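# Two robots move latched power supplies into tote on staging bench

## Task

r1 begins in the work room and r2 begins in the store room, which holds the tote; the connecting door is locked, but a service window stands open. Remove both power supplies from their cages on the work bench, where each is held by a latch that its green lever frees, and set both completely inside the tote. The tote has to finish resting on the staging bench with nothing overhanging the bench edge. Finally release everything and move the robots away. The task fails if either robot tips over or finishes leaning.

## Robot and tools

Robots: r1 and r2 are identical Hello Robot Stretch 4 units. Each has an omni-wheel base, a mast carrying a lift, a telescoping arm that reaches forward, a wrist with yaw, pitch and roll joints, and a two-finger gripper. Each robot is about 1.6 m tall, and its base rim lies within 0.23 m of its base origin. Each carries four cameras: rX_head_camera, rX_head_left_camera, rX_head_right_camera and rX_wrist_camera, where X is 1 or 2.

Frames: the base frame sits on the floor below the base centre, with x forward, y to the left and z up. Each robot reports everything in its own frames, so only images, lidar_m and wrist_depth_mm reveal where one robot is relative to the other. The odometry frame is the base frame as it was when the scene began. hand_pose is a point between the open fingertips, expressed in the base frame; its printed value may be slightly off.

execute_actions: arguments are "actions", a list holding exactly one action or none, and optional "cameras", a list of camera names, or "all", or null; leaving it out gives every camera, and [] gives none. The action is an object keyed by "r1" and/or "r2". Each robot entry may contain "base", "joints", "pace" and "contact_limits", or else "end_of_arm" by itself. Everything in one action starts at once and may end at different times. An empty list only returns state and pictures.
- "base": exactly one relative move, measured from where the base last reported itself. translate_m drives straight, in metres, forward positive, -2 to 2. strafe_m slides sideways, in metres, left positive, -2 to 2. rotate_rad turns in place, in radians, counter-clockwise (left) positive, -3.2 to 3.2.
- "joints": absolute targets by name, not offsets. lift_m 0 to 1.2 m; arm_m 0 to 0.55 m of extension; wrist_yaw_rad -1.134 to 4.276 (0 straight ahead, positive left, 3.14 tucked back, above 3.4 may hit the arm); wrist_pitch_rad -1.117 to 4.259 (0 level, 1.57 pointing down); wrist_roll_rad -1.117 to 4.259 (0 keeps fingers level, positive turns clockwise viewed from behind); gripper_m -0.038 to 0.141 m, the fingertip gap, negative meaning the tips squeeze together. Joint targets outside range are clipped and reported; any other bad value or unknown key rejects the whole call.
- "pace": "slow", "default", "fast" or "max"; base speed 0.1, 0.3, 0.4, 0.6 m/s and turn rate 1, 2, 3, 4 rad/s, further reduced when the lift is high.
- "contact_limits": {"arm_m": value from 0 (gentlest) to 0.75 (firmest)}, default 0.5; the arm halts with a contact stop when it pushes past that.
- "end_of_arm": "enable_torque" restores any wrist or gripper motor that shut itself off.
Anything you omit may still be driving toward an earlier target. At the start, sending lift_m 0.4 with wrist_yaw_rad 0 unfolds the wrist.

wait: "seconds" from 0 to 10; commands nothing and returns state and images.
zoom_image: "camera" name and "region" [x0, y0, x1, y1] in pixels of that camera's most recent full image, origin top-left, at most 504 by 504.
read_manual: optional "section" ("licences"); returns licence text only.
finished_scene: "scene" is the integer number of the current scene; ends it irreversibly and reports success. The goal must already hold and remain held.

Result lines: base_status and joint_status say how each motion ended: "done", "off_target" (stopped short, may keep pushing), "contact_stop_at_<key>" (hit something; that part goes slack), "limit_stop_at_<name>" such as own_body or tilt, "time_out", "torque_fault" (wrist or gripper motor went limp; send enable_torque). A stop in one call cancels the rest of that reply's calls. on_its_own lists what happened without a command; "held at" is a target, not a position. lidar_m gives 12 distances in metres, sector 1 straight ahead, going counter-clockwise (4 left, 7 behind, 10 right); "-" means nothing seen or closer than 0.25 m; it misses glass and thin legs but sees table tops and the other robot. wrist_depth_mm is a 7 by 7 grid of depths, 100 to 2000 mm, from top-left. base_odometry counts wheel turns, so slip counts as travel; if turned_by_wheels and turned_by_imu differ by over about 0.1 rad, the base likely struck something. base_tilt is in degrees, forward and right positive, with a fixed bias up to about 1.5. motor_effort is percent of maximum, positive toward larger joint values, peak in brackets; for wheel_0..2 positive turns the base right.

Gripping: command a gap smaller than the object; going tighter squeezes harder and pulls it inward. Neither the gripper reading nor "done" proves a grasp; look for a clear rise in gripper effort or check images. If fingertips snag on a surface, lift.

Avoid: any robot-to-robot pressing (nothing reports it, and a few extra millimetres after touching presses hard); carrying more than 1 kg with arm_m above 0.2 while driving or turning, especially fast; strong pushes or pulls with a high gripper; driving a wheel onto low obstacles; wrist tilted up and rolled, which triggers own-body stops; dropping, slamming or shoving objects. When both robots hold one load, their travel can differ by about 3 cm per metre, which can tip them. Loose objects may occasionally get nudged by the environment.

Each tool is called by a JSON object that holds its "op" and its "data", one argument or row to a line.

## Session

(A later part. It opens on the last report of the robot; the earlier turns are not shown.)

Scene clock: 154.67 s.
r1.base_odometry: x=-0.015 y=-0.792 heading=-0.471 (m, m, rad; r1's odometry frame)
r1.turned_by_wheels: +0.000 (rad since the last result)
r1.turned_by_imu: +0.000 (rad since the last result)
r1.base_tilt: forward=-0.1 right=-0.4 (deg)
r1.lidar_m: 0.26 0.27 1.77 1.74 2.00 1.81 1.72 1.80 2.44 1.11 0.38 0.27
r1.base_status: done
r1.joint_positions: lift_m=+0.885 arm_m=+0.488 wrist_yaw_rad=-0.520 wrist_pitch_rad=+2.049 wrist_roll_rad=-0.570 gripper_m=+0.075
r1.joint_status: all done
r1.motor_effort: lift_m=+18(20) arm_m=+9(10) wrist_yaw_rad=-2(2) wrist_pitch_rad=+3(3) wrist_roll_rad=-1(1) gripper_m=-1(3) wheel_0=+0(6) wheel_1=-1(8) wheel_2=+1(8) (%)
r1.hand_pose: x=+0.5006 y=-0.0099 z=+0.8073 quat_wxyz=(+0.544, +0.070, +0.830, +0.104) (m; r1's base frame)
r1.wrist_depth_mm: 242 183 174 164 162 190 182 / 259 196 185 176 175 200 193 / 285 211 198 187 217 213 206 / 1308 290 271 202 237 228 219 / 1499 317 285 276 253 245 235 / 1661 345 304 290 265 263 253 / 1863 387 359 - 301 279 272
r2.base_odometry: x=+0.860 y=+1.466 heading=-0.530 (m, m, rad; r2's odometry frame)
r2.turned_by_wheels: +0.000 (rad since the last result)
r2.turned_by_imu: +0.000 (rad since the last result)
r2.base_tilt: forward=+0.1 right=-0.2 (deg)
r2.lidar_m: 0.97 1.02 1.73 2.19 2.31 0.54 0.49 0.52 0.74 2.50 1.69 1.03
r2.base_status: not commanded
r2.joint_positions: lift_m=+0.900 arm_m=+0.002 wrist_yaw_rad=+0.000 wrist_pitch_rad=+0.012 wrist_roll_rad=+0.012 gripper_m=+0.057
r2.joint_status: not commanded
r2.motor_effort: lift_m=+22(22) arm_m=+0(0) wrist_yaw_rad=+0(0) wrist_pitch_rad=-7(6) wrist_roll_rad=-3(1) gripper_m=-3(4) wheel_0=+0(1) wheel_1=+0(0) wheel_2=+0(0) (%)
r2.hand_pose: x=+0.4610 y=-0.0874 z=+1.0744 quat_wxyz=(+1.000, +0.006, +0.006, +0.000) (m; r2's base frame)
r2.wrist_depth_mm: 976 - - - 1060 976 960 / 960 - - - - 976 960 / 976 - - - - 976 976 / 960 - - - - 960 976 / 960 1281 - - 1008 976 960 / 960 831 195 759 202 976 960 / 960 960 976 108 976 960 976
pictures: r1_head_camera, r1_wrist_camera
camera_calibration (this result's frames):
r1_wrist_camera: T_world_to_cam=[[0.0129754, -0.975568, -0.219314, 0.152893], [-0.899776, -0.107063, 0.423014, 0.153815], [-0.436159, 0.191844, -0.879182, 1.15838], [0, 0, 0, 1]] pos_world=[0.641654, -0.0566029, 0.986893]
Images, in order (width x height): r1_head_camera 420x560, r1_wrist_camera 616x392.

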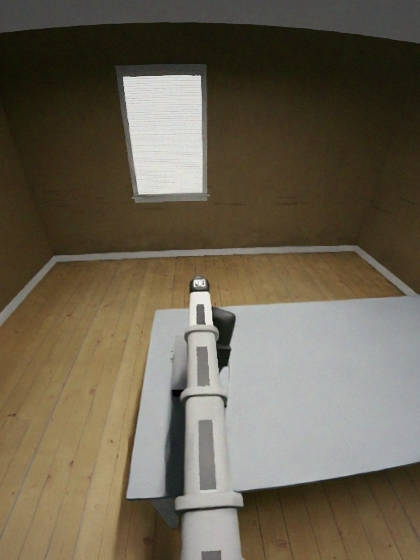

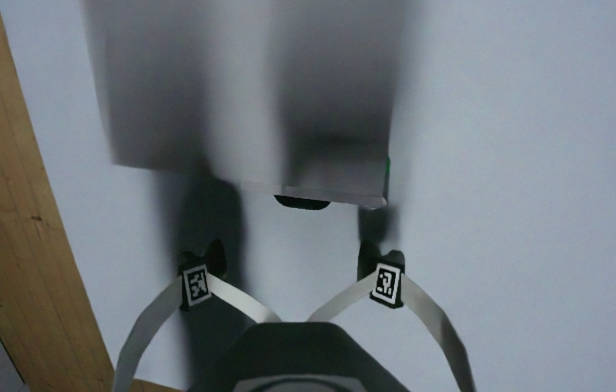

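{"op": "execute_actions", "data": {
  "actions": [
    {"r1":{"base":{"strafe_m":-0.017},"joints":{"lift_m":0.877,"arm_m":0.505}}}
  ],
  "cameras": []
}}

{"op": "execute_actions", "data": {
  "actions": [
    {"r1":{"joints":{"arm_m":0.522},"pace":"slow"}}
  ],
  "cameras": ["r1_wrist_camera"]
}}

Scene clock: 156.23 s.
r1.base_odometry: x=-0.022 y=-0.807 heading=-0.471 (m, m, rad; r1's odometry frame)
r1.turned_by_wheels: +0.000 (rad since the last result)
r1.turned_by_imu: +0.000 (rad since the last result)
r1.base_tilt: forward=+0.0 right=-0.4 (deg)
r1.lidar_m: 0.26 0.27 1.81 1.77 1.99 1.81 1.72 1.78 2.46 1.12 0.38 0.26
r1.base_status: done
r1.joint_positions: lift_m=+0.877 arm_m=+0.503 wrist_yaw_rad=-0.520 wrist_pitch_rad=+2.049 wrist_roll_rad=-0.570 gripper_m=+0.075
r1.joint_status: all done
r1.motor_effort: lift_m=+18(18) arm_m=+9(12) wrist_yaw_rad=-2(2) wrist_pitch_rad=+2(2) wrist_roll_rad=-3(0) gripper_m=-1(2) wheel_0=-1(6) wheel_1=+0(4) wheel_2=+0(1) (%)
r1.hand_pose: x=+0.5156 y=-0.0099 z=+0.7993 quat_wxyz=(+0.544, +0.070, +0.830, +0.104) (m; r1's base frame)
r1.wrist_depth_mm: 184 174 166 157 190 182 177 / 247 187 177 168 202 193 186 / 272 201 190 179 216 206 198 / 301 222 204 193 231 220 211 / 891 306 274 266 244 236 227 / 1661 334 294 278 255 253 243 / 1863 368 345 - 291 271 262
r2.base_odometry: x=+0.860 y=+1.466 heading=-0.530 (m, m, rad; r2's odometry frame)
r2.turned_by_wheels: +0.000 (rad since the last result)
r2.turned_by_imu: +0.000 (rad since the last result)
r2.base_tilt: forward=+0.1 right=-0.3 (deg)
r2.lidar_m: 0.97 1.03 1.70 2.20 2.30 0.52 0.48 0.54 0.72 2.53 1.70 1.03
r2.base_status: not commanded
r2.joint_positions: lift_m=+0.900 arm_m=+0.002 wrist_yaw_rad=+0.000 wrist_pitch_rad=+0.012 wrist_roll_rad=+0.012 gripper_m=+0.057
r2.joint_status: not commanded
r2.motor_effort: lift_m=+22(22) arm_m=-1(0) wrist_yaw_rad=+0(0) wrist_pitch_rad=-6(7) wrist_roll_rad=-1(1) gripper_m=-2(3) wheel_0=-1(1) wheel_1=+0(0) wheel_2=+0(0) (%)
r2.hand_pose: x=+0.4610 y=-0.0874 z=+1.0744 quat_wxyz=(+1.000, +0.006, +0.006, +0.000) (m; r2's base frame)
r2.wrist_depth_mm: 960 - - - 1060 960 960 / 976 - - - - 960 976 / 960 - - - - 976 976 / 976 - - - - 960 960 / 960 1281 - - 1008 976 976 / 960 831 195 759 202 976 976 / 976 960 976 108 976 976 960
pictures: none
No camera images: the call's "cameras" was empty. Leave "cameras" out to get every camera's image.

Scene clock: 157.33 s.
r1.base_odometry: x=-0.022 y=-0.807 heading=-0.471 (m, m, rad; r1's odometry frame)
r1.turned_by_wheels: +0.000 (rad since the last result)
r1.turned_by_imu: +0.000 (rad since the last result)
r1.base_tilt: forward=+0.0 right=-0.4 (deg)
r1.lidar_m: 0.25 0.27 1.78 1.79 2.00 1.79 1.72 1.79 2.46 1.10 0.39 0.28
r1.base_status: not commanded
r1.joint_positions: lift_m=+0.877 arm_m=+0.520 wrist_yaw_rad=-0.520 wrist_pitch_rad=+2.049 wrist_roll_rad=-0.570 gripper_m=+0.075
r1.joint_status: all done
r1.motor_effort: lift_m=+18(18) arm_m=+9(10) wrist_yaw_rad=-2(1) wrist_pitch_rad=+3(3) wrist_roll_rad=+0(3) gripper_m=-1(2) wheel_0=-2(2) wheel_1=+0(0) wheel_2=+0(0) (%)
r1.hand_pose: x=+0.5326 y=-0.0099 z=+0.7993 quat_wxyz=(+0.544, +0.070, +0.830, +0.104) (m; r1's base frame)
r1.wrist_depth_mm: 185 174 166 157 189 183 177 / 248 186 176 167 200 192 186 / 273 202 190 179 216 206 198 / 301 220 205 193 233 220 211 / 904 304 218 209 245 236 226 / 1661 334 293 279 255 253 244 / 1863 373 345 - 290 270 262
r2.base_odometry: x=+0.860 y=+1.466 heading=-0.530 (m, m, rad; r2's odometry frame)
r2.turned_by_wheels: +0.000 (rad since the last result)
r2.turned_by_imu: +0.000 (rad since the last result)
r2.base_tilt: forward=+0.1 right=-0.2 (deg)
r2.lidar_m: 0.95 1.01 1.72 2.21 2.30 0.52 0.49 0.53 0.72 2.52 1.72 1.02
r2.base_status: not commanded
r2.joint_positions: lift_m=+0.900 arm_m=+0.002 wrist_yaw_rad=+0.000 wrist_pitch_rad=+0.012 wrist_roll_rad=+0.012 gripper_m=+0.057
r2.joint_status: not commanded
r2.motor_effort: lift_m=+22(22) arm_m=+0(0) wrist_yaw_rad=+0(0) wrist_pitch_rad=-7(7) wrist_roll_rad=-2(4) gripper_m=-3(3) wheel_0=-1(1) wheel_1=+0(0) wheel_2=+0(0) (%)
r2.hand_pose: x=+0.4610 y=-0.0874 z=+1.0744 quat_wxyz=(+1.000, +0.006, +0.006, +0.000) (m; r2's base frame)
r2.wrist_depth_mm: 960 - - - 1060 960 960 / 960 - - - - 976 960 / 960 - - - - 960 976 / 960 - - - - 976 960 / 960 1281 - - 1008 960 976 / 976 831 195 759 202 976 976 / 960 960 960 108 960 960 960
pictures: r1_wrist_camera
camera_calibration (this result's frames):
r1_wrist_camera: T_world_to_cam=[[0.0129, -0.975561, -0.219349, 0.150809], [-0.899756, -0.107021, 0.423066, 0.185914], [-0.436202, 0.191903, -0.879148, 1.16527], [0, 0, 0, 1]] pos_world=[0.673625, -0.0565991, 0.978872]
Images, in order (width x height): r1_wrist_camera 616x392.

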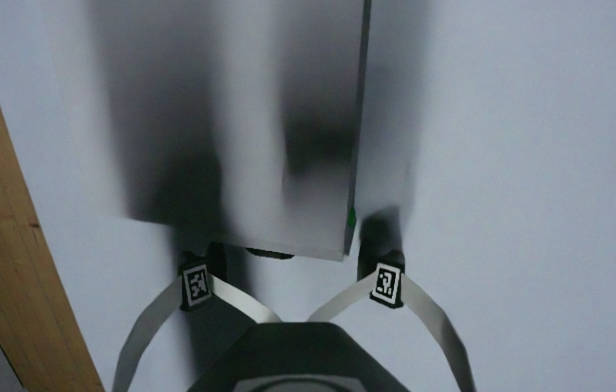

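{"op": "execute_actions", "data": {
  "actions": [
    {"r1":{"joints":{"gripper_m":0.04}}}
  ],
  "cameras": ["r1_wrist_camera","r1_head_right_camera"]
}}

{"op": "zoom_image", "data": {
  "camera": "r1_wrist_camera",
  "region": [180, 180, 420, 330]
}}

Scene clock: 158.53 s.
r1.base_odometry: x=-0.022 y=-0.807 heading=-0.471 (m, m, rad; r1's odometry frame)
r1.turned_by_wheels: +0.000 (rad since the last result)
r1.turned_by_imu: +0.000 (rad since the last result)
r1.base_tilt: forward=-0.1 right=-0.4 (deg)
r1.lidar_m: 0.25 0.27 1.81 1.79 2.01 1.81 1.71 1.79 2.44 1.11 0.39 0.27
r1.base_status: not commanded
r1.joint_positions: lift_m=+0.877 arm_m=+0.520 wrist_yaw_rad=-0.521 wrist_pitch_rad=+2.050 wrist_roll_rad=-0.570 gripper_m=+0.040
r1.joint_status: all done
r1.motor_effort: lift_m=+19(19) arm_m=+9(9) wrist_yaw_rad=+2(2) wrist_pitch_rad=-1(2) wrist_roll_rad=-3(2) gripper_m=-8(8) wheel_0=-1(1) wheel_1=-1(0) wheel_2=+0(0) (%)
r1.hand_pose: x=+0.5323 y=-0.0095 z=+0.7994 quat_wxyz=(+0.543, +0.070, +0.830, +0.104) (m; r1's base frame)
r1.wrist_depth_mm: 185 174 165 156 188 182 176 / 247 186 176 167 201 192 185 / 272 202 189 178 214 205 197 / 301 220 205 192 232 218 211 / 1430 306 218 208 246 236 226 / 1708 336 193 282 191 253 244 / 1863 370 347 - 291 268 263
r2.base_odometry: x=+0.860 y=+1.466 heading=-0.530 (m, m, rad; r2's odometry frame)
r2.turned_by_wheels: +0.000 (rad since the last result)
r2.turned_by_imu: +0.000 (rad since the last result)
r2.base_tilt: forward=+0.1 right=-0.1 (deg)
r2.lidar_m: 0.97 1.01 1.71 2.19 2.29 0.54 0.48 0.53 0.76 2.51 1.72 1.02
r2.base_status: not commanded
r2.joint_positions: lift_m=+0.900 arm_m=+0.002 wrist_yaw_rad=+0.000 wrist_pitch_rad=+0.012 wrist_roll_rad=+0.012 gripper_m=+0.057
r2.joint_status: not commanded
r2.motor_effort: lift_m=+22(22) arm_m=-1(0) wrist_yaw_rad=+0(0) wrist_pitch_rad=-6(7) wrist_roll_rad=-1(2) gripper_m=-3(4) wheel_0=-1(1) wheel_1=+0(0) wheel_2=+0(0) (%)
r2.hand_pose: x=+0.4610 y=-0.0874 z=+1.0744 quat_wxyz=(+1.000, +0.006, +0.006, +0.000) (m; r2's base frame)
r2.wrist_depth_mm: 960 - - - 1060 976 960 / 976 - - - - 960 960 / 960 - - - - 960 960 / 960 - - - - 976 976 / 976 1281 - - 1008 976 976 / 976 831 195 768 202 976 960 / 976 960 976 108 976 960 976
pictures: r1_head_right_camera, r1_wrist_camera
camera_calibration (this result's frames):
r1_wrist_camera: T_world_to_cam=[[0.0115043, -0.975397, -0.220154, 0.152625], [-0.899356, -0.106328, 0.424091, 0.184556], [-0.437066, 0.193118, -0.878453, 1.1651], [0, 0, 0, 1]] pos_world=[0.673452, -0.0565093, 0.978821]
Images, in order (width x height): r1_head_right_camera 420x672, r1_wrist_camera 616x392.

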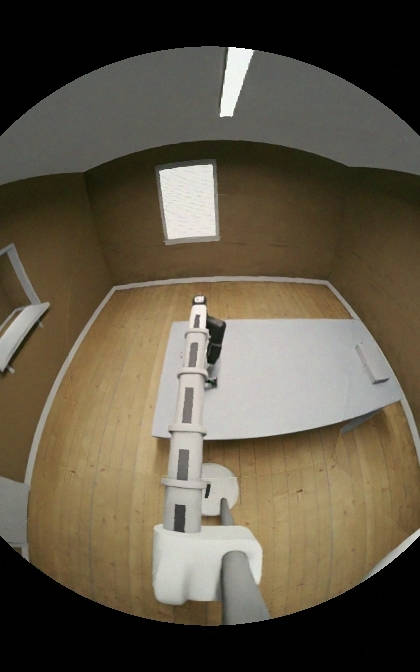

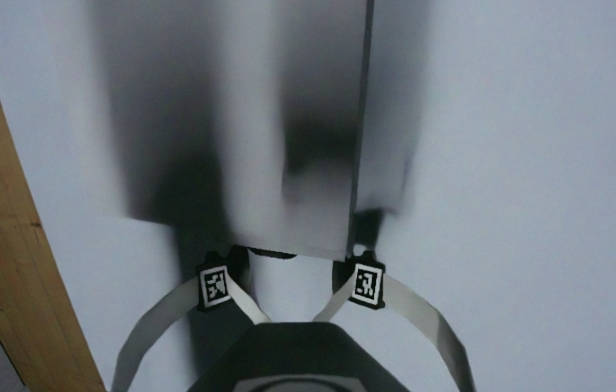

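Region (180, 180, 420, 330) of r1_wrist_camera's 616x392 image, scaled by 2.100; it fills the top 315 rows of this view, and the rest is white.

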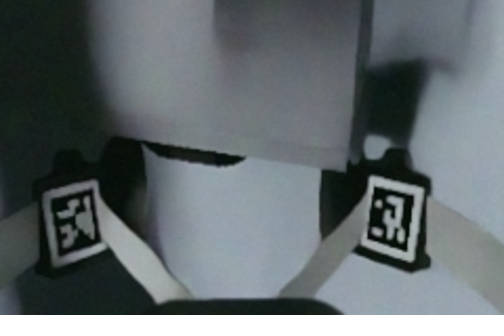

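{"op": "execute_actions", "data": {
  "actions": [
    {"r1":{"joints":{"gripper_m":0.01,"lift_m":0.870},"pace":"slow"}}
  ],
  "cameras": ["r1_wrist_camera"]
}}

{"op": "zoom_image", "data": {
  "camera": "r1_wrist_camera",
  "region": [180, 180, 420, 330]
}}

Scene clock: 160.20 s.
r1.base_odometry: x=-0.022 y=-0.807 heading=-0.471 (m, m, rad; r1's odometry frame)
r1.turned_by_wheels: +0.001 (rad since the last result)
r1.turned_by_imu: +0.001 (rad since the last result)
r1.base_tilt: forward=-0.1 right=-0.4 (deg)
r1.lidar_m: 0.25 0.27 1.79 1.76 2.00 1.81 1.72 1.80 2.44 1.10 0.39 0.27
r1.base_status: not commanded
r1.joint_positions: lift_m=+0.870 arm_m=+0.520 wrist_yaw_rad=-0.524 wrist_pitch_rad=+2.061 wrist_roll_rad=-0.571 gripper_m=+0.010
r1.joint_status: all done
r1.on_its_own: wrist_pitch_rad is at rest, and its effort (-33) is outside its rest range (-23 to +23)
r1.motor_effort: lift_m=+18(19) arm_m=+9(9) wrist_yaw_rad=+11(12) wrist_pitch_rad=-33(32) wrist_roll_rad=+2(0) gripper_m=-22(21) wheel_0=+5(5) wheel_1=+1(1) wheel_2=+1(1) (%)
r1.hand_pose: x=+0.5299 y=-0.0077 z=+0.7939 quat_wxyz=(+0.539, +0.073, +0.832, +0.105) (m; r1's base frame)
r1.wrist_depth_mm: 176 167 158 149 181 175 - / 239 179 168 160 191 185 179 / 266 195 181 171 206 198 190 / 294 211 197 185 222 211 204 / 917 298 211 200 238 229 219 / 1661 324 204 278 192 245 236 / 1921 366 342 - 283 262 256
r2.base_odometry: x=+0.860 y=+1.466 heading=-0.530 (m, m, rad; r2's odometry frame)
r2.turned_by_wheels: +0.000 (rad since the last result)
r2.turned_by_imu: +0.000 (rad since the last result)
r2.base_tilt: forward=+0.1 right=-0.2 (deg)
r2.lidar_m: 0.96 1.01 1.70 2.17 2.30 0.52 0.49 0.54 0.75 2.52 1.72 1.01
r2.base_status: not commanded
r2.joint_positions: lift_m=+0.900 arm_m=+0.002 wrist_yaw_rad=+0.000 wrist_pitch_rad=+0.012 wrist_roll_rad=+0.012 gripper_m=+0.057
r2.joint_status: not commanded
r2.motor_effort: lift_m=+22(22) arm_m=+0(0) wrist_yaw_rad=+0(0) wrist_pitch_rad=-7(7) wrist_roll_rad=-2(1) gripper_m=-3(3) wheel_0=-1(1) wheel_1=+0(0) wheel_2=+0(0) (%)
r2.hand_pose: x=+0.4610 y=-0.0874 z=+1.0744 quat_wxyz=(+1.000, +0.006, +0.006, +0.000) (m; r2's base frame)
r2.wrist_depth_mm: 960 - - - 1060 960 960 / 960 - - - - 976 976 / 960 - - - - 960 960 / 976 - - - - 976 976 / 960 1281 - - 991 960 976 / 960 831 195 759 202 976 960 / 960 960 960 108 976 976 976
pictures: r1_wrist_camera
camera_calibration (this result's frames):
r1_wrist_camera: T_world_to_cam=[[0.00700622, -0.974172, -0.225698, 0.160033], [-0.895697, -0.106466, 0.431731, 0.176942], [-0.44461, 0.199132, -0.873309, 1.15878], [0, 0, 0, 1]] pos_world=[0.672569, -0.0560121, 0.971698]
Images, in order (width x height): r1_wrist_camera 616x392.

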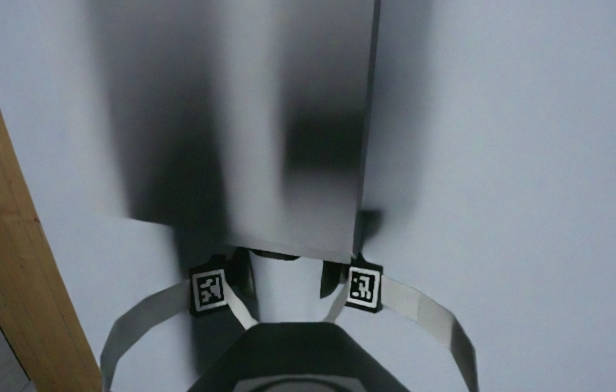

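Region (180, 180, 420, 330) of r1_wrist_camera's 616x392 image, scaled by 2.100; it fills the top 315 rows of this view, and the rest is white.

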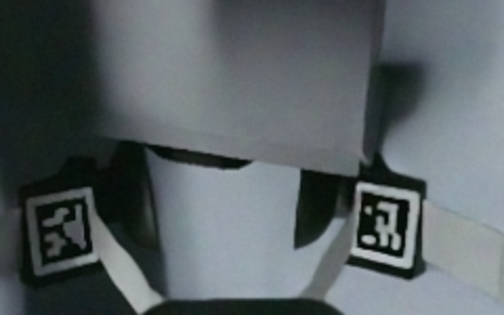

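{"op": "execute_actions", "data": {
  "actions": [
    {"r1":{"joints":{"arm_m":0.510},"pace":"slow"}}
  ],
  "cameras": ["r1_wrist_camera"]
}}

{"op": "zoom_image", "data": {
  "camera": "r1_wrist_camera",
  "region": [180, 180, 420, 330]
}}

Scene clock: 161.27 s.
r1.base_odometry: x=-0.022 y=-0.807 heading=-0.470 (m, m, rad; r1's odometry frame)
r1.turned_by_wheels: +0.001 (rad since the last result)
r1.turned_by_imu: +0.001 (rad since the last result)
r1.base_tilt: forward=+0.0 right=-0.3 (deg)
r1.lidar_m: 0.25 0.26 1.80 1.76 1.98 1.79 1.71 1.80 2.45 1.12 0.37 0.28
r1.base_status: not commanded
r1.joint_positions: lift_m=+0.870 arm_m=+0.512 wrist_yaw_rad=-0.529 wrist_pitch_rad=+2.051 wrist_roll_rad=-0.570 gripper_m=+0.010
r1.joint_status: all done
r1.on_its_own: wrist_yaw_rad is at rest, and its effort (+23) is outside its rest range (-13 to +13)
r1.motor_effort: lift_m=+19(19) arm_m=-11(10) wrist_yaw_rad=+23(23) wrist_pitch_rad=-5(33) wrist_roll_rad=+0(2) gripper_m=-14(20) wheel_0=+9(9) wheel_1=+1(2) wheel_2=+8(8) (%)
r1.hand_pose: x=+0.5236 y=-0.0082 z=+0.7926 quat_wxyz=(+0.543, +0.074, +0.830, +0.102) (m; r1's base frame)
r1.wrist_depth_mm: 180 169 160 151 181 176 - / 242 181 171 162 192 185 179 / 266 195 183 172 206 198 191 / 296 212 197 185 222 212 204 / 1464 300 230 198 240 228 218 / 1708 322 224 274 186 246 235 / 1863 364 338 - 282 259 253
r2.base_odometry: x=+0.860 y=+1.466 heading=-0.530 (m, m, rad; r2's odometry frame)
r2.turned_by_wheels: +0.000 (rad since the last result)
r2.turned_by_imu: +0.000 (rad since the last result)
r2.base_tilt: forward=+0.1 right=-0.2 (deg)
r2.lidar_m: 0.97 1.03 1.73 2.18 2.28 0.52 0.47 0.53 0.75 2.52 1.69 1.01
r2.base_status: not commanded
r2.joint_positions: lift_m=+0.900 arm_m=+0.002 wrist_yaw_rad=+0.000 wrist_pitch_rad=+0.012 wrist_roll_rad=+0.012 gripper_m=+0.057
r2.joint_status: not commanded
r2.motor_effort: lift_m=+22(22) arm_m=-1(0) wrist_yaw_rad=+0(0) wrist_pitch_rad=-6(6) wrist_roll_rad=-1(1) gripper_m=-3(3) wheel_0=-1(1) wheel_1=+0(0) wheel_2=+0(0) (%)
r2.hand_pose: x=+0.4610 y=-0.0874 z=+1.0744 quat_wxyz=(+1.000, +0.006, +0.006, +0.000) (m; r2's base frame)
r2.wrist_depth_mm: 960 - - - 1060 960 960 / 960 - - - - 976 960 / 976 - - - - 960 960 / 976 - - - - 960 960 / 976 1281 - - 1008 976 976 / 960 831 195 768 202 976 960 / 976 976 976 108 976 976 976
pictures: r1_wrist_camera
camera_calibration (this result's frames):
r1_wrist_camera: T_world_to_cam=[[0.00448872, -0.975297, -0.220854, 0.156728], [-0.899774, -0.100307, 0.42467, 0.179644], [-0.436332, 0.196812, -0.877997, 1.15431], [0, 0, 0, 1]] pos_world=[0.6646, -0.056307, 0.971809]
Images, in order (width x height): r1_wrist_camera 616x392.

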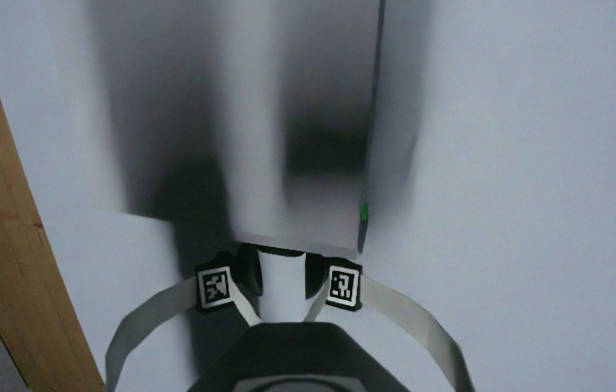

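Region (180, 180, 420, 330) of r1_wrist_camera's 616x392 image, scaled by 2.100; it fills the top 315 rows of this view, and the rest is white.

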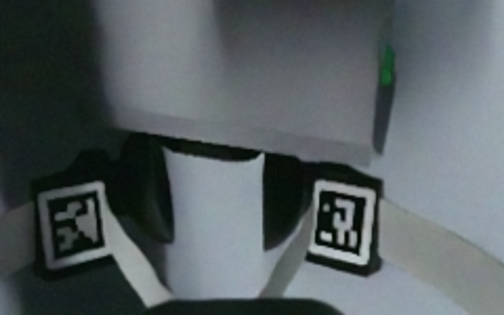

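{"op": "execute_actions", "data": {
  "actions": [
    {"r1":{"joints":{"gripper_m":0.04,"arm_m":0.46,"lift_m":0.90}}}
  ],
  "cameras": []
}}

{"op": "execute_actions", "data": {
  "actions": [
    {"r1":{"base":{"strafe_m":0.05},"joints":{"gripper_m":0.022,"arm_m":0.04,"wrist_yaw_rad":0,"wrist_pitch_rad":0.35,"wrist_roll_rad":0}}}
  ],
  "cameras": []
}}

{"op": "execute_actions", "data": {
  "actions": [
    {"r1":{"joints":{"lift_m":0.73}}}
  ],
  "cameras": ["r1_wrist_camera"]
}}

Scene clock: 163.13 s.
r1.base_odometry: x=-0.022 y=-0.807 heading=-0.472 (m, m, rad; r1's odometry frame)
r1.turned_by_wheels: -0.002 (rad since the last result)
r1.turned_by_imu: -0.002 (rad since the last result)
r1.base_tilt: forward=+0.0 right=-0.4 (deg)
r1.lidar_m: 0.25 0.27 1.81 1.77 1.99 1.81 1.73 1.77 2.44 1.13 0.39 0.27
r1.base_status: not commanded
r1.joint_positions: lift_m=+0.900 arm_m=+0.462 wrist_yaw_rad=-0.520 wrist_pitch_rad=+2.049 wrist_roll_rad=-0.570 gripper_m=+0.040
r1.joint_status: all done
r1.motor_effort: lift_m=+23(25) arm_m=-9(8) wrist_yaw_rad=-1(24) wrist_pitch_rad=+2(15) wrist_roll_rad=+0(1) gripper_m=-4(11) wheel_0=+0(9) wheel_1=-1(2) wheel_2=+0(8) (%)
r1.hand_pose: x=+0.4738 y=-0.0098 z=+0.8219 quat_wxyz=(+0.543, +0.070, +0.830, +0.104) (m; r1's base frame)
r1.wrist_depth_mm: 257 198 187 178 209 202 194 / 277 211 200 190 223 213 205 / 304 285 267 204 237 228 218 / 1397 307 290 272 256 241 233 / 1576 338 307 290 274 260 249 / 1661 370 195 306 197 279 270 / 1863 1708 379 - 322 298 290
r2.base_odometry: x=+0.860 y=+1.466 heading=-0.530 (m, m, rad; r2's odometry frame)
r2.turned_by_wheels: +0.000 (rad since the last result)
r2.turned_by_imu: +0.000 (rad since the last result)
r2.base_tilt: forward=+0.2 right=-0.2 (deg)
r2.lidar_m: 0.96 1.02 1.73 2.21 2.31 0.54 0.47 0.54 0.73 2.52 1.72 1.03
r2.base_status: not commanded
r2.joint_positions: lift_m=+0.900 arm_m=+0.002 wrist_yaw_rad=+0.000 wrist_pitch_rad=+0.012 wrist_roll_rad=+0.012 gripper_m=+0.057
r2.joint_status: not commanded
r2.motor_effort: lift_m=+22(22) arm_m=+0(0) wrist_yaw_rad=+0(0) wrist_pitch_rad=-7(7) wrist_roll_rad=-3(1) gripper_m=-4(3) wheel_0=-1(1) wheel_1=+0(1) wheel_2=+0(0) (%)
r2.hand_pose: x=+0.4610 y=-0.0874 z=+1.0744 quat_wxyz=(+1.000, +0.006, +0.006, +0.000) (m; r2's base frame)
r2.wrist_depth_mm: 976 - - - 1060 960 976 / 960 - - - - 976 976 / 976 - - - - 976 960 / 976 - - - - 960 960 / 960 1281 - - 1008 976 960 / 960 831 194 768 202 976 976 / 960 960 960 108 960 976 976
pictures: none
No camera images: the call's "cameras" was empty. Leave "cameras" out to get every camera's image.

Scene clock: 165.47 s.
r1.base_odometry: x=+0.000 y=-0.763 heading=-0.471 (m, m, rad; r1's odometry frame)
r1.turned_by_wheels: +0.000 (rad since the last result)
r1.turned_by_imu: +0.008 (rad since the last result)
r1.base_tilt: forward=+0.0 right=-0.4 (deg)
r1.lidar_m: 0.25 0.28 1.75 1.71 1.94 1.79 1.71 1.79 2.48 1.09 0.37 0.27
r1.base_status: done
r1.joint_positions: lift_m=+0.900 arm_m=+0.042 wrist_yaw_rad=+0.000 wrist_pitch_rad=+0.352 wrist_roll_rad=+0.000 gripper_m=+0.022
r1.joint_status: all done
r1.motor_effort: lift_m=+22(25) arm_m=-9(12) wrist_yaw_rad=-2(24) wrist_pitch_rad=-6(97) wrist_roll_rad=-1(17) gripper_m=-3(7) wheel_0=+2(0) wheel_1=+1(12) wheel_2=+0(10) (%)
r1.hand_pose: x=+0.4833 y=-0.0875 z=+0.9785 quat_wxyz=(+0.985, +0.000, +0.175, +0.000) (m; r1's base frame)
r1.wrist_depth_mm: - - - - - - - / - - - - - - - / - - - - - - - / - - - - - - - / 1921 683 530 564 640 634 640 / 1464 480 187 211 187 508 508 / 1205 392 379 - 418 418 424
r2.base_odometry: x=+0.860 y=+1.466 heading=-0.530 (m, m, rad; r2's odometry frame)
r2.turned_by_wheels: +0.000 (rad since the last result)
r2.turned_by_imu: +0.001 (rad since the last result)
r2.base_tilt: forward=+0.1 right=-0.2 (deg)
r2.lidar_m: 0.95 1.04 1.71 2.20 2.31 0.53 0.49 0.54 0.74 2.51 1.73 1.01
r2.base_status: not commanded
r2.joint_positions: lift_m=+0.900 arm_m=+0.002 wrist_yaw_rad=+0.000 wrist_pitch_rad=+0.012 wrist_roll_rad=+0.012 gripper_m=+0.057
r2.joint_status: not commanded
r2.motor_effort: lift_m=+22(22) arm_m=+0(0) wrist_yaw_rad=+0(0) wrist_pitch_rad=-7(6) wrist_roll_rad=-4(1) gripper_m=-3(3) wheel_0=-1(1) wheel_1=+0(0) wheel_2=+0(0) (%)
r2.hand_pose: x=+0.4610 y=-0.0874 z=+1.0744 quat_wxyz=(+1.000, +0.006, +0.006, +0.000) (m; r2's base frame)
r2.wrist_depth_mm: 960 - - - 1060 976 976 / 960 - - - - 960 976 / 960 - - - - 976 960 / 960 - - - - 960 976 / 960 1281 - - 1008 976 976 / 976 831 195 759 202 976 976 / 960 960 960 108 960 976 960
pictures: none
No camera images: the call's "cameras" was empty. Leave "cameras" out to get every camera's image.

Scene clock: 167.27 s.
r1.base_odometry: x=+0.000 y=-0.763 heading=-0.471 (m, m, rad; r1's odometry frame)
r1.turned_by_wheels: +0.000 (rad since the last result)
r1.turned_by_imu: +0.000 (rad since the last result)
r1.base_tilt: forward=-0.1 right=-0.4 (deg)
r1.lidar_m: 0.25 0.28 1.74 1.72 1.94 1.78 1.73 1.80 2.45 1.07 0.36 0.28
r1.base_status: not commanded
r1.joint_positions: lift_m=+0.730 arm_m=+0.042 wrist_yaw_rad=+0.000 wrist_pitch_rad=+0.352 wrist_roll_rad=+0.000 gripper_m=+0.022
r1.joint_status: all done
r1.motor_effort: lift_m=+18(20) arm_m=-9(9) wrist_yaw_rad=-2(2) wrist_pitch_rad=-8(9) wrist_roll_rad=+2(1) gripper_m=-4(4) wheel_0=+1(1) wheel_1=+1(1) wheel_2=+0(0) (%)
r1.hand_pose: x=+0.4833 y=-0.0875 z=+0.8089 quat_wxyz=(+0.985, +0.000, +0.175, +0.000) (m; r1's base frame)
r1.wrist_depth_mm: - - - - - - - / - - - - - - - / - - 459 591 668 683 715 / - 325 309 375 433 439 452 / 304 307 298 298 324 327 327 / 244 246 188 212 187 259 258 / 206 200 216 - 213 213 215
r2.base_odometry: x=+0.860 y=+1.466 heading=-0.530 (m, m, rad; r2's odometry frame)
r2.turned_by_wheels: +0.000 (rad since the last result)
r2.turned_by_imu: +0.000 (rad since the last result)
r2.base_tilt: forward=+0.1 right=-0.2 (deg)
r2.lidar_m: 0.96 1.03 1.72 2.21 2.32 0.53 0.50 0.52 0.77 2.51 1.69 1.04
r2.base_status: not commanded
r2.joint_positions: lift_m=+0.900 arm_m=+0.002 wrist_yaw_rad=+0.000 wrist_pitch_rad=+0.012 wrist_roll_rad=+0.012 gripper_m=+0.057
r2.joint_status: not commanded
r2.motor_effort: lift_m=+22(22) arm_m=+0(0) wrist_yaw_rad=+0(0) wrist_pitch_rad=-7(6) wrist_roll_rad=-4(1) gripper_m=-3(2) wheel_0=-1(1) wheel_1=+0(1) wheel_2=+0(0) (%)
r2.hand_pose: x=+0.4610 y=-0.0874 z=+1.0744 quat_wxyz=(+1.000, +0.006, +0.006, +0.000) (m; r2's base frame)
r2.wrist_depth_mm: 960 - - - 1060 960 960 / 960 - - - - 976 960 / 960 - - - - 976 960 / 976 - - - - 960 976 / 976 1281 - - 1008 960 976 / 960 831 194 768 202 960 960 / 960 960 960 108 976 976 960
pictures: r1_wrist_camera
camera_calibration (this result's frames):
r1_wrist_camera: T_world_to_cam=[[-0.0305282, -0.999433, 0.0141802, -0.0920877], [-0.383121, -0.00140305, -0.923697, 0.97809], [0.923194, -0.0336316, -0.382861, 0.0889348], [0, 0, 0, 1]] pos_world=[0.289811, -0.0876722, 0.938815]
Images, in order (width x height): r1_wrist_camera 616x392.

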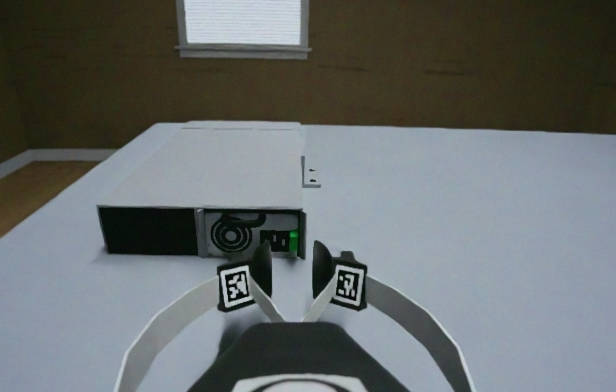

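{"op": "zoom_image", "data": {
  "camera": "r1_wrist_camera",
  "region": [190, 195, 340, 295]
}}

Region (190, 195, 340, 295) of r1_wrist_camera's 616x392 image, scaled by 3.360.

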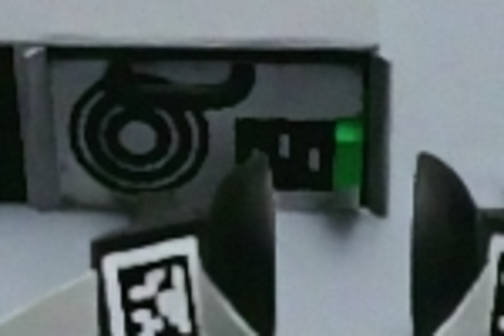

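{"op": "execute_actions", "data": {
  "actions": [
    {"r1":{"joints":{"lift_m":0.712,"arm_m":0.08,"gripper_m":0.016},"pace":"slow"}}
  ],
  "cameras": ["r1_wrist_camera"]
}}

{"op": "zoom_image", "data": {
  "camera": "r1_wrist_camera",
  "region": [190, 195, 370, 315]
}}

Scene clock: 169.53 s.
r1.base_odometry: x=+0.000 y=-0.763 heading=-0.471 (m, m, rad; r1's odometry frame)
r1.turned_by_wheels: +0.000 (rad since the last result)
r1.turned_by_imu: +0.000 (rad since the last result)
r1.base_tilt: forward=-0.1 right=-0.4 (deg)
r1.lidar_m: 0.26 0.28 1.73 1.72 1.93 1.78 1.73 1.80 2.47 1.07 0.38 0.30
r1.base_status: not commanded
r1.joint_positions: lift_m=+0.712 arm_m=+0.078 wrist_yaw_rad=+0.000 wrist_pitch_rad=+0.352 wrist_roll_rad=+0.000 gripper_m=+0.016
r1.joint_status: all done
r1.motor_effort: lift_m=+18(17) arm_m=+9(13) wrist_yaw_rad=-1(0) wrist_pitch_rad=-8(7) wrist_roll_rad=+1(3) gripper_m=-4(3) wheel_0=+2(1) wheel_1=+1(1) wheel_2=+0(0) (%)
r1.hand_pose: x=+0.5200 y=-0.0875 z=+0.7909 quat_wxyz=(+0.985, +0.000, +0.175, +0.000) (m; r1's base frame)
r1.wrist_depth_mm: - - - - - - - / - - - - - - - / - 544 397 496 597 615 640 / 359 278 264 338 389 394 402 / 266 274 256 256 289 290 294 / 218 221 190 209 186 231 230 / 183 179 192 - 190 190 193
r2.base_odometry: x=+0.860 y=+1.466 heading=-0.530 (m, m, rad; r2's odometry frame)
r2.turned_by_wheels: +0.000 (rad since the last result)
r2.turned_by_imu: +0.001 (rad since the last result)
r2.base_tilt: forward=+0.1 right=-0.2 (deg)
r2.lidar_m: 0.96 1.00 1.72 2.19 2.30 0.53 0.51 0.55 0.69 2.52 1.72 1.01
r2.base_status: not commanded
r2.joint_positions: lift_m=+0.900 arm_m=+0.002 wrist_yaw_rad=+0.000 wrist_pitch_rad=+0.012 wrist_roll_rad=+0.012 gripper_m=+0.057
r2.joint_status: not commanded
r2.motor_effort: lift_m=+22(22) arm_m=+0(0) wrist_yaw_rad=+0(0) wrist_pitch_rad=-6(6) wrist_roll_rad=-3(2) gripper_m=-2(3) wheel_0=-1(1) wheel_1=+0(0) wheel_2=+0(0) (%)
r2.hand_pose: x=+0.4610 y=-0.0874 z=+1.0744 quat_wxyz=(+1.000, +0.006, +0.006, +0.000) (m; r2's base frame)
r2.wrist_depth_mm: 976 - - - 1060 976 960 / 960 - - - - 976 976 / 960 - - - - 960 960 / 976 - - - - 976 960 / 960 1281 - - 1008 960 976 / 960 831 195 768 202 960 976 / 976 960 976 108 960 960 976
pictures: r1_wrist_camera
camera_calibration (this result's frames):
r1_wrist_camera: T_world_to_cam=[[-0.030519, -0.999434, 0.0141801, -0.0907142], [-0.383119, -0.00140652, -0.923698, 0.975519], [0.923195, -0.033623, -0.382859, 0.0481596], [0, 0, 0, 1]] pos_world=[0.326511, -0.0876715, 0.92081]
Images, in order (width x height): r1_wrist_camera 616x392.

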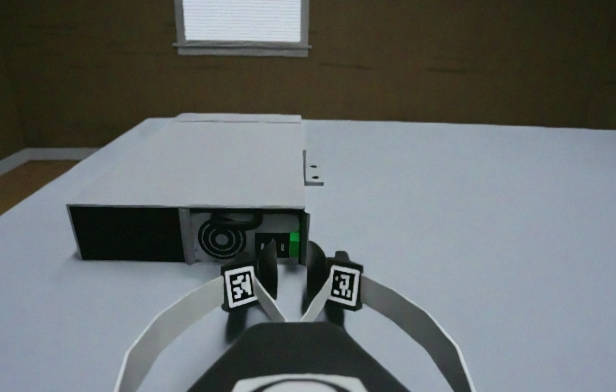

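Region (190, 195, 370, 315) of r1_wrist_camera's 616x392 image, scaled by 2.800.

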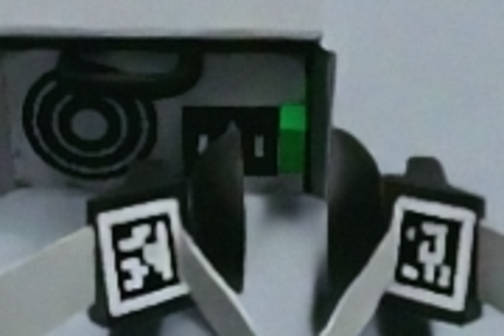

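{"op": "execute_actions", "data": {
  "actions": [
    {"r1":{"joints":{"arm_m":0.096,"gripper_m":0.011},"pace":"slow"}}
  ],
  "cameras": ["r1_wrist_camera"]
}}

{"op": "zoom_image", "data": {
  "camera": "r1_wrist_camera",
  "region": [190, 195, 370, 315]
}}

Scene clock: 170.83 s.
r1.base_odometry: x=+0.000 y=-0.763 heading=-0.471 (m, m, rad; r1's odometry frame)
r1.turned_by_wheels: +0.000 (rad since the last result)
r1.turned_by_imu: +0.000 (rad since the last result)
r1.base_tilt: forward=+0.0 right=-0.4 (deg)
r1.lidar_m: 0.26 0.27 1.72 1.73 1.92 1.78 1.73 1.80 2.46 1.08 0.38 0.27
r1.base_status: not commanded
r1.joint_positions: lift_m=+0.712 arm_m=+0.094 wrist_yaw_rad=+0.000 wrist_pitch_rad=+0.352 wrist_roll_rad=+0.000 gripper_m=+0.011
r1.joint_status: all done
r1.motor_effort: lift_m=+18(17) arm_m=+9(11) wrist_yaw_rad=-2(1) wrist_pitch_rad=-7(8) wrist_roll_rad=+1(1) gripper_m=-3(3) wheel_0=+1(1) wheel_1=+1(1) wheel_2=+0(0) (%)
r1.hand_pose: x=+0.5360 y=-0.0875 z=+0.7909 quat_wxyz=(+0.985, +0.000, +0.175, +0.000) (m; r1's base frame)
r1.wrist_depth_mm: - - - - - - - / - - - - - - - / - 549 392 496 585 609 640 / 362 260 263 338 389 397 402 / 258 274 240 239 289 291 294 / 217 220 189 209 211 230 230 / 183 178 192 - 190 190 193
r2.base_odometry: x=+0.860 y=+1.466 heading=-0.530 (m, m, rad; r2's odometry frame)
r2.turned_by_wheels: +0.000 (rad since the last result)
r2.turned_by_imu: +0.000 (rad since the last result)
r2.base_tilt: forward=+0.1 right=-0.3 (deg)
r2.lidar_m: 0.95 1.01 1.71 2.22 2.30 0.54 0.46 0.54 0.75 2.52 1.71 1.02
r2.base_status: not commanded
r2.joint_positions: lift_m=+0.900 arm_m=+0.002 wrist_yaw_rad=+0.000 wrist_pitch_rad=+0.012 wrist_roll_rad=+0.012 gripper_m=+0.057
r2.joint_status: not commanded
r2.motor_effort: lift_m=+22(22) arm_m=+0(0) wrist_yaw_rad=+0(0) wrist_pitch_rad=-8(6) wrist_roll_rad=-1(1) gripper_m=-2(2) wheel_0=-1(1) wheel_1=+0(0) wheel_2=+0(1) (%)
r2.hand_pose: x=+0.4610 y=-0.0874 z=+1.0744 quat_wxyz=(+1.000, +0.006, +0.006, +0.000) (m; r2's base frame)
r2.wrist_depth_mm: 960 - - - 1060 960 976 / 960 - - - - 960 976 / 960 - - - - 976 976 / 960 - - - - 976 960 / 960 1281 - - 1008 976 960 / 960 831 194 759 202 976 976 / 976 976 976 108 960 976 960
pictures: r1_wrist_camera
camera_calibration (this result's frames):
r1_wrist_camera: T_world_to_cam=[[-0.0305185, -0.999434, 0.0141799, -0.0902259], [-0.383119, -0.00140654, -0.923698, 0.98165], [0.923195, -0.0336225, -0.382859, 0.0333878], [0, 0, 0, 1]] pos_world=[0.342512, -0.0876714, 0.92081]
Images, in order (width x height): r1_wrist_camera 616x392.

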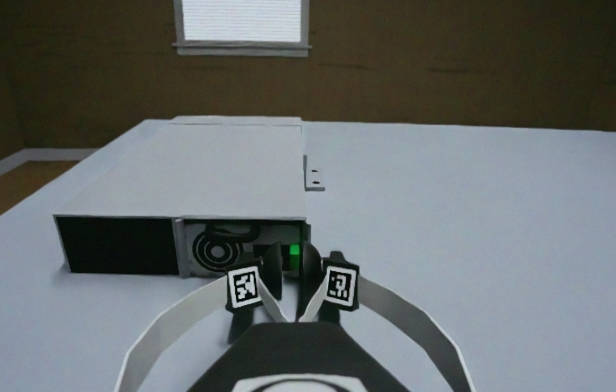

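Region (190, 195, 370, 315) of r1_wrist_camera's 616x392 image, scaled by 2.800.

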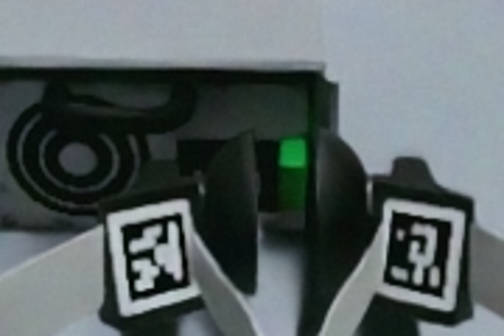

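No contact yet; advance more.

{"op": "execute_actions", "data": {
  "actions": [
    {"r1":{"joints":{"arm_m":0.104},"pace":"slow"}}
  ],
  "cameras": ["r1_wrist_camera"]
}}

{"op": "zoom_image", "data": {
  "camera": "r1_wrist_camera",
  "region": [190, 195, 370, 315]
}}

Scene clock: 171.77 s.
r1.base_odometry: x=+0.000 y=-0.763 heading=-0.471 (m, m, rad; r1's odometry frame)
r1.turned_by_wheels: +0.000 (rad since the last result)
r1.turned_by_imu: +0.000 (rad since the last result)
r1.base_tilt: forward=-0.1 right=-0.4 (deg)
r1.lidar_m: 0.26 0.28 1.74 1.72 1.94 1.80 1.72 1.81 2.48 1.08 0.37 0.27
r1.base_status: not commanded
r1.joint_positions: lift_m=+0.712 arm_m=+0.102 wrist_yaw_rad=-0.003 wrist_pitch_rad=+0.355 wrist_roll_rad=+0.000 gripper_m=+0.011
r1.joint_status: all done
r1.motor_effort: lift_m=+18(18) arm_m=+13(14) wrist_yaw_rad=+7(7) wrist_pitch_rad=-14(14) wrist_roll_rad=+1(1) gripper_m=-2(5) wheel_0=+1(2) wheel_1=+1(1) wheel_2=-2(2) (%)
r1.hand_pose: x=+0.5428 y=-0.0882 z=+0.7902 quat_wxyz=(+0.984, +0.000, +0.176, -0.001) (m; r1's base frame)
r1.wrist_depth_mm: - - - - - - - / - - - - - - - / - 492 384 484 580 591 621 / 357 255 259 334 384 389 394 / 256 270 231 232 286 287 290 / 216 219 189 191 188 229 229 / 181 178 191 - 187 188 195
r2.base_odometry: x=+0.860 y=+1.466 heading=-0.530 (m, m, rad; r2's odometry frame)
r2.turned_by_wheels: +0.000 (rad since the last result)
r2.turned_by_imu: +0.000 (rad since the last result)
r2.base_tilt: forward=+0.1 right=-0.2 (deg)
r2.lidar_m: 0.95 1.01 1.72 2.19 2.32 0.50 0.49 0.51 0.76 2.53 1.71 0.99
r2.base_status: not commanded
r2.joint_positions: lift_m=+0.900 arm_m=+0.002 wrist_yaw_rad=+0.000 wrist_pitch_rad=+0.012 wrist_roll_rad=+0.012 gripper_m=+0.057
r2.joint_status: not commanded
r2.motor_effort: lift_m=+22(22) arm_m=-1(0) wrist_yaw_rad=+0(0) wrist_pitch_rad=-7(7) wrist_roll_rad=-4(1) gripper_m=-3(2) wheel_0=-1(1) wheel_1=+0(0) wheel_2=+0(0) (%)
r2.hand_pose: x=+0.4610 y=-0.0874 z=+1.0744 quat_wxyz=(+1.000, +0.006, +0.006, +0.000) (m; r2's base frame)
r2.wrist_depth_mm: 946 - - - 1060 976 976 / 960 - - - - 960 960 / 960 - - - - 976 960 / 960 - - - - 960 976 / 960 1281 - - 1008 960 960 / 976 831 195 759 202 976 960 / 960 976 976 108 960 960 976
pictures: r1_wrist_camera
camera_calibration (this result's frames):
r1_wrist_camera: T_world_to_cam=[[-0.0333692, -0.999342, 0.0142363, -0.0892752], [-0.385259, -0.000281721, -0.922808, 0.984251], [0.922205, -0.0362781, -0.384996, 0.0287908], [0, 0, 0, 1]] pos_world=[0.349662, -0.0878947, 0.920631]
Images, in order (width x height): r1_wrist_camera 616x392.

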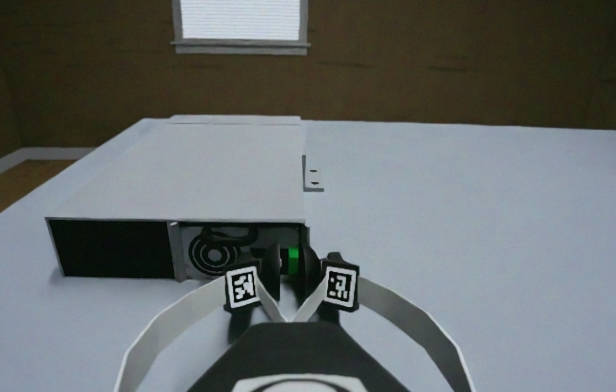

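Region (190, 195, 370, 315) of r1_wrist_camera's 616x392 image, scaled by 2.800.

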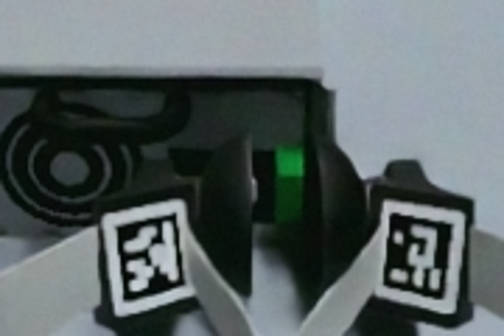

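{"op": "execute_actions", "data": {
  "actions": [
    {"r1":{"base":{"strafe_m":0.008},"joints":{"gripper_m":0.0},"pace":"slow"}}
  ],
  "cameras": ["r1_wrist_camera"]
}}

{"op": "zoom_image", "data": {
  "camera": "r1_wrist_camera",
  "region": [190, 195, 370, 315]
}}

Scene clock: 172.77 s.
r1.base_odometry: x=+0.004 y=-0.756 heading=-0.472 (m, m, rad; r1's odometry frame)
r1.turned_by_wheels: -0.001 (rad since the last result)
r1.turned_by_imu: -0.001 (rad since the last result)
r1.base_tilt: forward=+0.0 right=-0.5 (deg)
r1.lidar_m: 0.26 0.27 1.71 1.71 1.92 1.80 1.73 1.80 2.49 1.04 0.38 0.28
r1.base_status: done
r1.joint_positions: lift_m=+0.712 arm_m=+0.102 wrist_yaw_rad=-0.005 wrist_pitch_rad=+0.354 wrist_roll_rad=+0.000 gripper_m=+0.000
r1.joint_status: all done
r1.motor_effort: lift_m=+18(18) arm_m=+9(13) wrist_yaw_rad=+12(14) wrist_pitch_rad=-12(14) wrist_roll_rad=+0(0) gripper_m=-10(10) wheel_0=-5(4) wheel_1=-1(5) wheel_2=-2(3) (%)
r1.hand_pose: x=+0.5434 y=-0.0887 z=+0.7904 quat_wxyz=(+0.984, +0.000, +0.176, -0.002) (m; r1's base frame)
r1.wrist_depth_mm: - - - - - - - / - - - - - - - / - 539 387 484 580 603 627 / 355 256 262 303 382 392 397 / 254 271 230 231 285 289 291 / 216 218 186 206 186 229 229 / 182 177 191 - 189 189 195
r2.base_odometry: x=+0.860 y=+1.466 heading=-0.530 (m, m, rad; r2's odometry frame)
r2.turned_by_wheels: +0.000 (rad since the last result)
r2.turned_by_imu: +0.000 (rad since the last result)
r2.base_tilt: forward=+0.1 right=-0.2 (deg)
r2.lidar_m: 0.96 1.01 1.71 2.20 2.30 0.53 0.49 0.53 0.78 2.52 1.70 1.00
r2.base_status: not commanded
r2.joint_positions: lift_m=+0.900 arm_m=+0.002 wrist_yaw_rad=+0.000 wrist_pitch_rad=+0.012 wrist_roll_rad=+0.012 gripper_m=+0.057
r2.joint_status: not commanded
r2.motor_effort: lift_m=+22(22) arm_m=+0(0) wrist_yaw_rad=+0(0) wrist_pitch_rad=-6(7) wrist_roll_rad=-1(3) gripper_m=-3(3) wheel_0=+0(1) wheel_1=+0(0) wheel_2=+0(0) (%)
r2.hand_pose: x=+0.4610 y=-0.0874 z=+1.0744 quat_wxyz=(+1.000, +0.006, +0.006, +0.000) (m; r2's base frame)
r2.wrist_depth_mm: 960 - - - 1060 960 976 / 960 - - - - 960 976 / 960 - - - - 960 976 / 960 - - - - 976 976 / 960 1281 - - 1008 976 976 / 960 820 195 768 202 976 976 / 960 976 976 108 976 976 960
pictures: r1_wrist_camera
camera_calibration (this result's frames):
r1_wrist_camera: T_world_to_cam=[[-0.0352764, -0.999278, 0.0140952, -0.0886079], [-0.384767, 0.000563561, -0.923014, 0.984548], [0.922339, -0.037984, -0.384509, 0.0277485], [0, 0, 0, 1]] pos_world=[0.350102, -0.0880448, 0.92067]
Images, in order (width x height): r1_wrist_camera 616x392.

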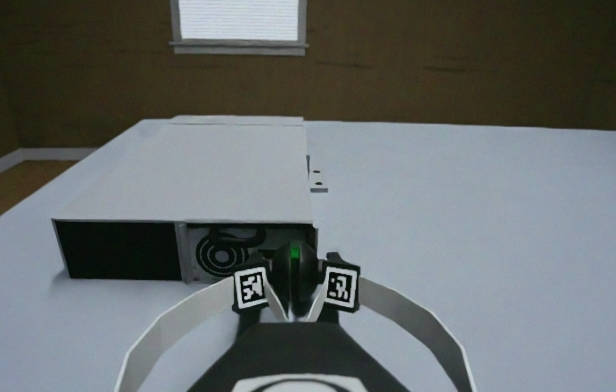

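Region (190, 195, 370, 315) of r1_wrist_camera's 616x392 image, scaled by 2.800.

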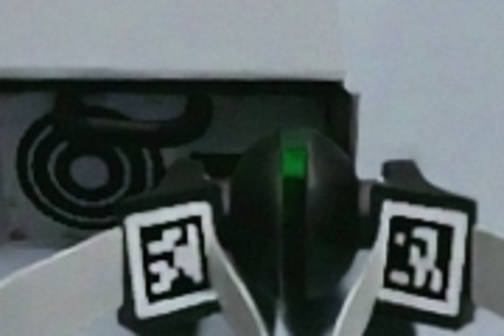

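{"op": "execute_actions", "data": {
  "actions": [
    {"r1":{"base":{"strafe_m":0.005},"joints":{"gripper_m":-0.038,"arm_m":0.116},"pace":"slow"}}
  ],
  "cameras": ["r1_wrist_camera"]
}}

{"op": "zoom_image", "data": {
  "camera": "r1_wrist_camera",
  "region": [190, 195, 370, 315]
}}

Scene clock: 174.37 s.
r1.base_odometry: x=+0.006 y=-0.751 heading=-0.473 (m, m, rad; r1's odometry frame)
r1.turned_by_wheels: -0.001 (rad since the last result)
r1.turned_by_imu: +0.000 (rad since the last result)
r1.base_tilt: forward=-0.1 right=-0.3 (deg)
r1.lidar_m: 0.26 0.27 1.72 1.69 1.93 1.78 1.72 1.79 2.48 1.14 0.38 0.27
r1.base_status: done
r1.joint_positions: lift_m=+0.712 arm_m=+0.114 wrist_yaw_rad=-0.011 wrist_pitch_rad=+0.359 wrist_roll_rad=+0.000 gripper_m=-0.037
r1.joint_status: all done
r1.on_its_own: wrist_yaw_rad is at rest, and its effort (+31) is outside its rest range (-13 to +13); wrist_pitch_rad is at rest, and its effort (-27) is outside its rest range (-23 to +23)
r1.motor_effort: lift_m=+18(18) arm_m=+14(19) wrist_yaw_rad=+31(30) wrist_pitch_rad=-27(27) wrist_roll_rad=-3(2) gripper_m=-18(17) wheel_0=-2(6) wheel_1=+2(4) wheel_2=-7(7) (%)
r1.hand_pose: x=+0.5537 y=-0.0904 z=+0.7891 quat_wxyz=(+0.984, +0.001, +0.178, -0.005) (m; r1's base frame)
r1.wrist_depth_mm: - - - - - - - / - - - - - - - / - 469 375 462 559 580 603 / 349 249 253 294 375 382 387 / 249 266 221 221 278 282 285 / 213 214 183 206 181 225 225 / 180 178 189 - 192 185 192
r2.base_odometry: x=+0.860 y=+1.466 heading=-0.530 (m, m, rad; r2's odometry frame)
r2.turned_by_wheels: +0.000 (rad since the last result)
r2.turned_by_imu: +0.000 (rad since the last result)
r2.base_tilt: forward=+0.1 right=-0.2 (deg)
r2.lidar_m: 0.96 1.01 1.76 2.21 2.30 0.52 0.50 0.54 0.74 2.51 1.70 1.03
r2.base_status: not commanded
r2.joint_positions: lift_m=+0.900 arm_m=+0.002 wrist_yaw_rad=+0.000 wrist_pitch_rad=+0.012 wrist_roll_rad=+0.012 gripper_m=+0.057
r2.joint_status: not commanded
r2.motor_effort: lift_m=+22(22) arm_m=+0(0) wrist_yaw_rad=+0(0) wrist_pitch_rad=-6(7) wrist_roll_rad=-2(1) gripper_m=-4(3) wheel_0=-1(1) wheel_1=+0(0) wheel_2=+0(0) (%)
r2.hand_pose: x=+0.4610 y=-0.0874 z=+1.0744 quat_wxyz=(+1.000, +0.006, +0.006, +0.000) (m; r2's base frame)
r2.wrist_depth_mm: 960 - - - 1060 960 960 / 960 - - - - 960 960 / 960 - - - - 976 976 / 960 - - - - 976 976 / 976 1281 - - 1008 960 960 / 960 820 195 759 202 976 976 / 960 976 976 108 976 976 976
pictures: r1_wrist_camera
camera_calibration (this result's frames):
r1_wrist_camera: T_world_to_cam=[[-0.0414476, -0.999044, 0.0138993, -0.0862788], [-0.388988, 0.0033213, -0.921237, 0.98855], [0.92031, -0.0435897, -0.388754, 0.0216751], [0, 0, 0, 1]] pos_world=[0.36101, -0.0885347, 0.920314]
Images, in order (width x height): r1_wrist_camera 616x392.

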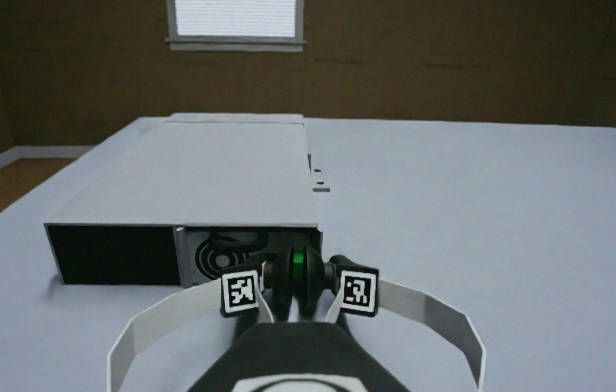

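Region (190, 195, 370, 315) of r1_wrist_camera's 616x392 image, scaled by 2.800.

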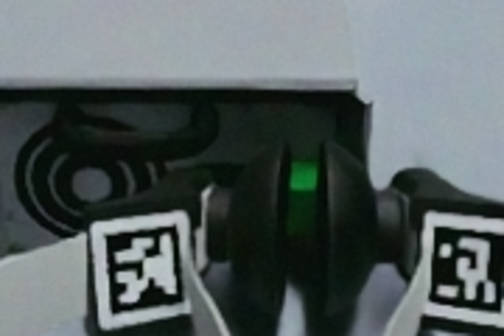

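{"op": "execute_actions", "data": {
  "actions": [
    {"r1":{"joints":{"arm_m":0.102},"pace":"slow"}}
  ],
  "cameras": ["r1_wrist_camera"]
}}

{"op": "zoom_image", "data": {
  "camera": "r1_wrist_camera",
  "region": [190, 195, 370, 315]
}}

Scene clock: 175.57 s.
r1.base_odometry: x=+0.006 y=-0.751 heading=-0.472 (m, m, rad; r1's odometry frame)
r1.turned_by_wheels: +0.000 (rad since the last result)
r1.turned_by_imu: +0.000 (rad since the last result)
r1.base_tilt: forward=+0.0 right=-0.3 (deg)
r1.lidar_m: 0.25 0.26 1.72 1.68 1.93 1.79 1.72 1.79 2.47 1.08 0.37 0.27
r1.base_status: not commanded
r1.joint_positions: lift_m=+0.712 arm_m=+0.105 wrist_yaw_rad=-0.002 wrist_pitch_rad=+0.353 wrist_roll_rad=+0.000 gripper_m=-0.037
r1.joint_status: all done
r1.motor_effort: lift_m=+22(22) arm_m=-16(19) wrist_yaw_rad=+4(30) wrist_pitch_rad=-7(26) wrist_roll_rad=-2(0) gripper_m=-28(30) wheel_0=-8(8) wheel_1=-2(2) wheel_2=+5(7) (%)
r1.hand_pose: x=+0.5463 y=-0.0879 z=+0.7904 quat_wxyz=(+0.984, +0.000, +0.175, -0.001) (m; r1's base frame)
r1.wrist_depth_mm: - - - - - - - / - - - - - - - / - 539 387 477 574 597 627 / 359 255 259 301 382 392 399 / 250 268 228 219 286 289 291 / 215 217 181 204 180 229 229 / 182 177 190 - 195 188 195
r2.base_odometry: x=+0.860 y=+1.466 heading=-0.530 (m, m, rad; r2's odometry frame)
r2.turned_by_wheels: +0.000 (rad since the last result)
r2.turned_by_imu: +0.000 (rad since the last result)
r2.base_tilt: forward=+0.1 right=-0.3 (deg)
r2.lidar_m: 0.97 1.03 1.74 2.20 2.28 0.53 0.50 0.52 0.74 2.52 1.69 0.99
r2.base_status: not commanded
r2.joint_positions: lift_m=+0.900 arm_m=+0.002 wrist_yaw_rad=+0.000 wrist_pitch_rad=+0.012 wrist_roll_rad=+0.012 gripper_m=+0.057
r2.joint_status: not commanded
r2.motor_effort: lift_m=+22(22) arm_m=+0(0) wrist_yaw_rad=+0(0) wrist_pitch_rad=-6(7) wrist_roll_rad=-1(3) gripper_m=-3(2) wheel_0=-1(1) wheel_1=+0(0) wheel_2=+0(0) (%)
r2.hand_pose: x=+0.4610 y=-0.0874 z=+1.0744 quat_wxyz=(+1.000, +0.006, +0.006, +0.000) (m; r2's base frame)
r2.wrist_depth_mm: 960 - - - 1060 976 976 / 960 - - - - 960 976 / 976 - - - - 960 960 / 960 - - - - 960 976 / 976 1281 - - 991 976 960 / 976 831 195 759 202 976 960 / 960 960 960 108 976 960 960
pictures: r1_wrist_camera
camera_calibration (this result's frames):
r1_wrist_camera: T_world_to_cam=[[-0.0324455, -0.999379, 0.0137162, -0.0889556], [-0.383527, -0.000223705, -0.92353, 0.985397], [0.92296, -0.035225, -0.383282, 0.0239784], [0, 0, 0, 1]] pos_world=[0.352909, -0.0878353, 0.920454]
Images, in order (width x height): r1_wrist_camera 616x392.

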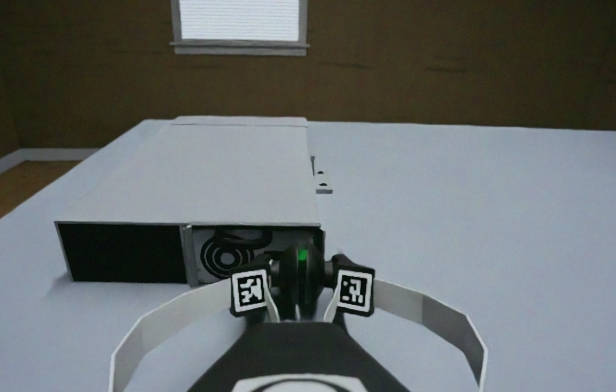

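Region (190, 195, 370, 315) of r1_wrist_camera's 616x392 image, scaled by 2.800.

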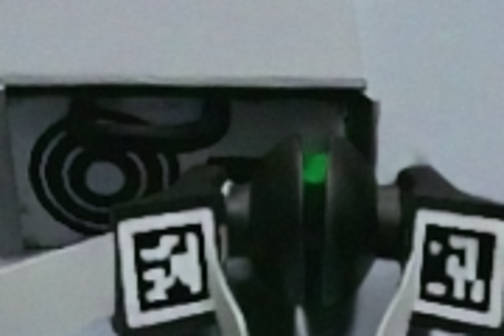

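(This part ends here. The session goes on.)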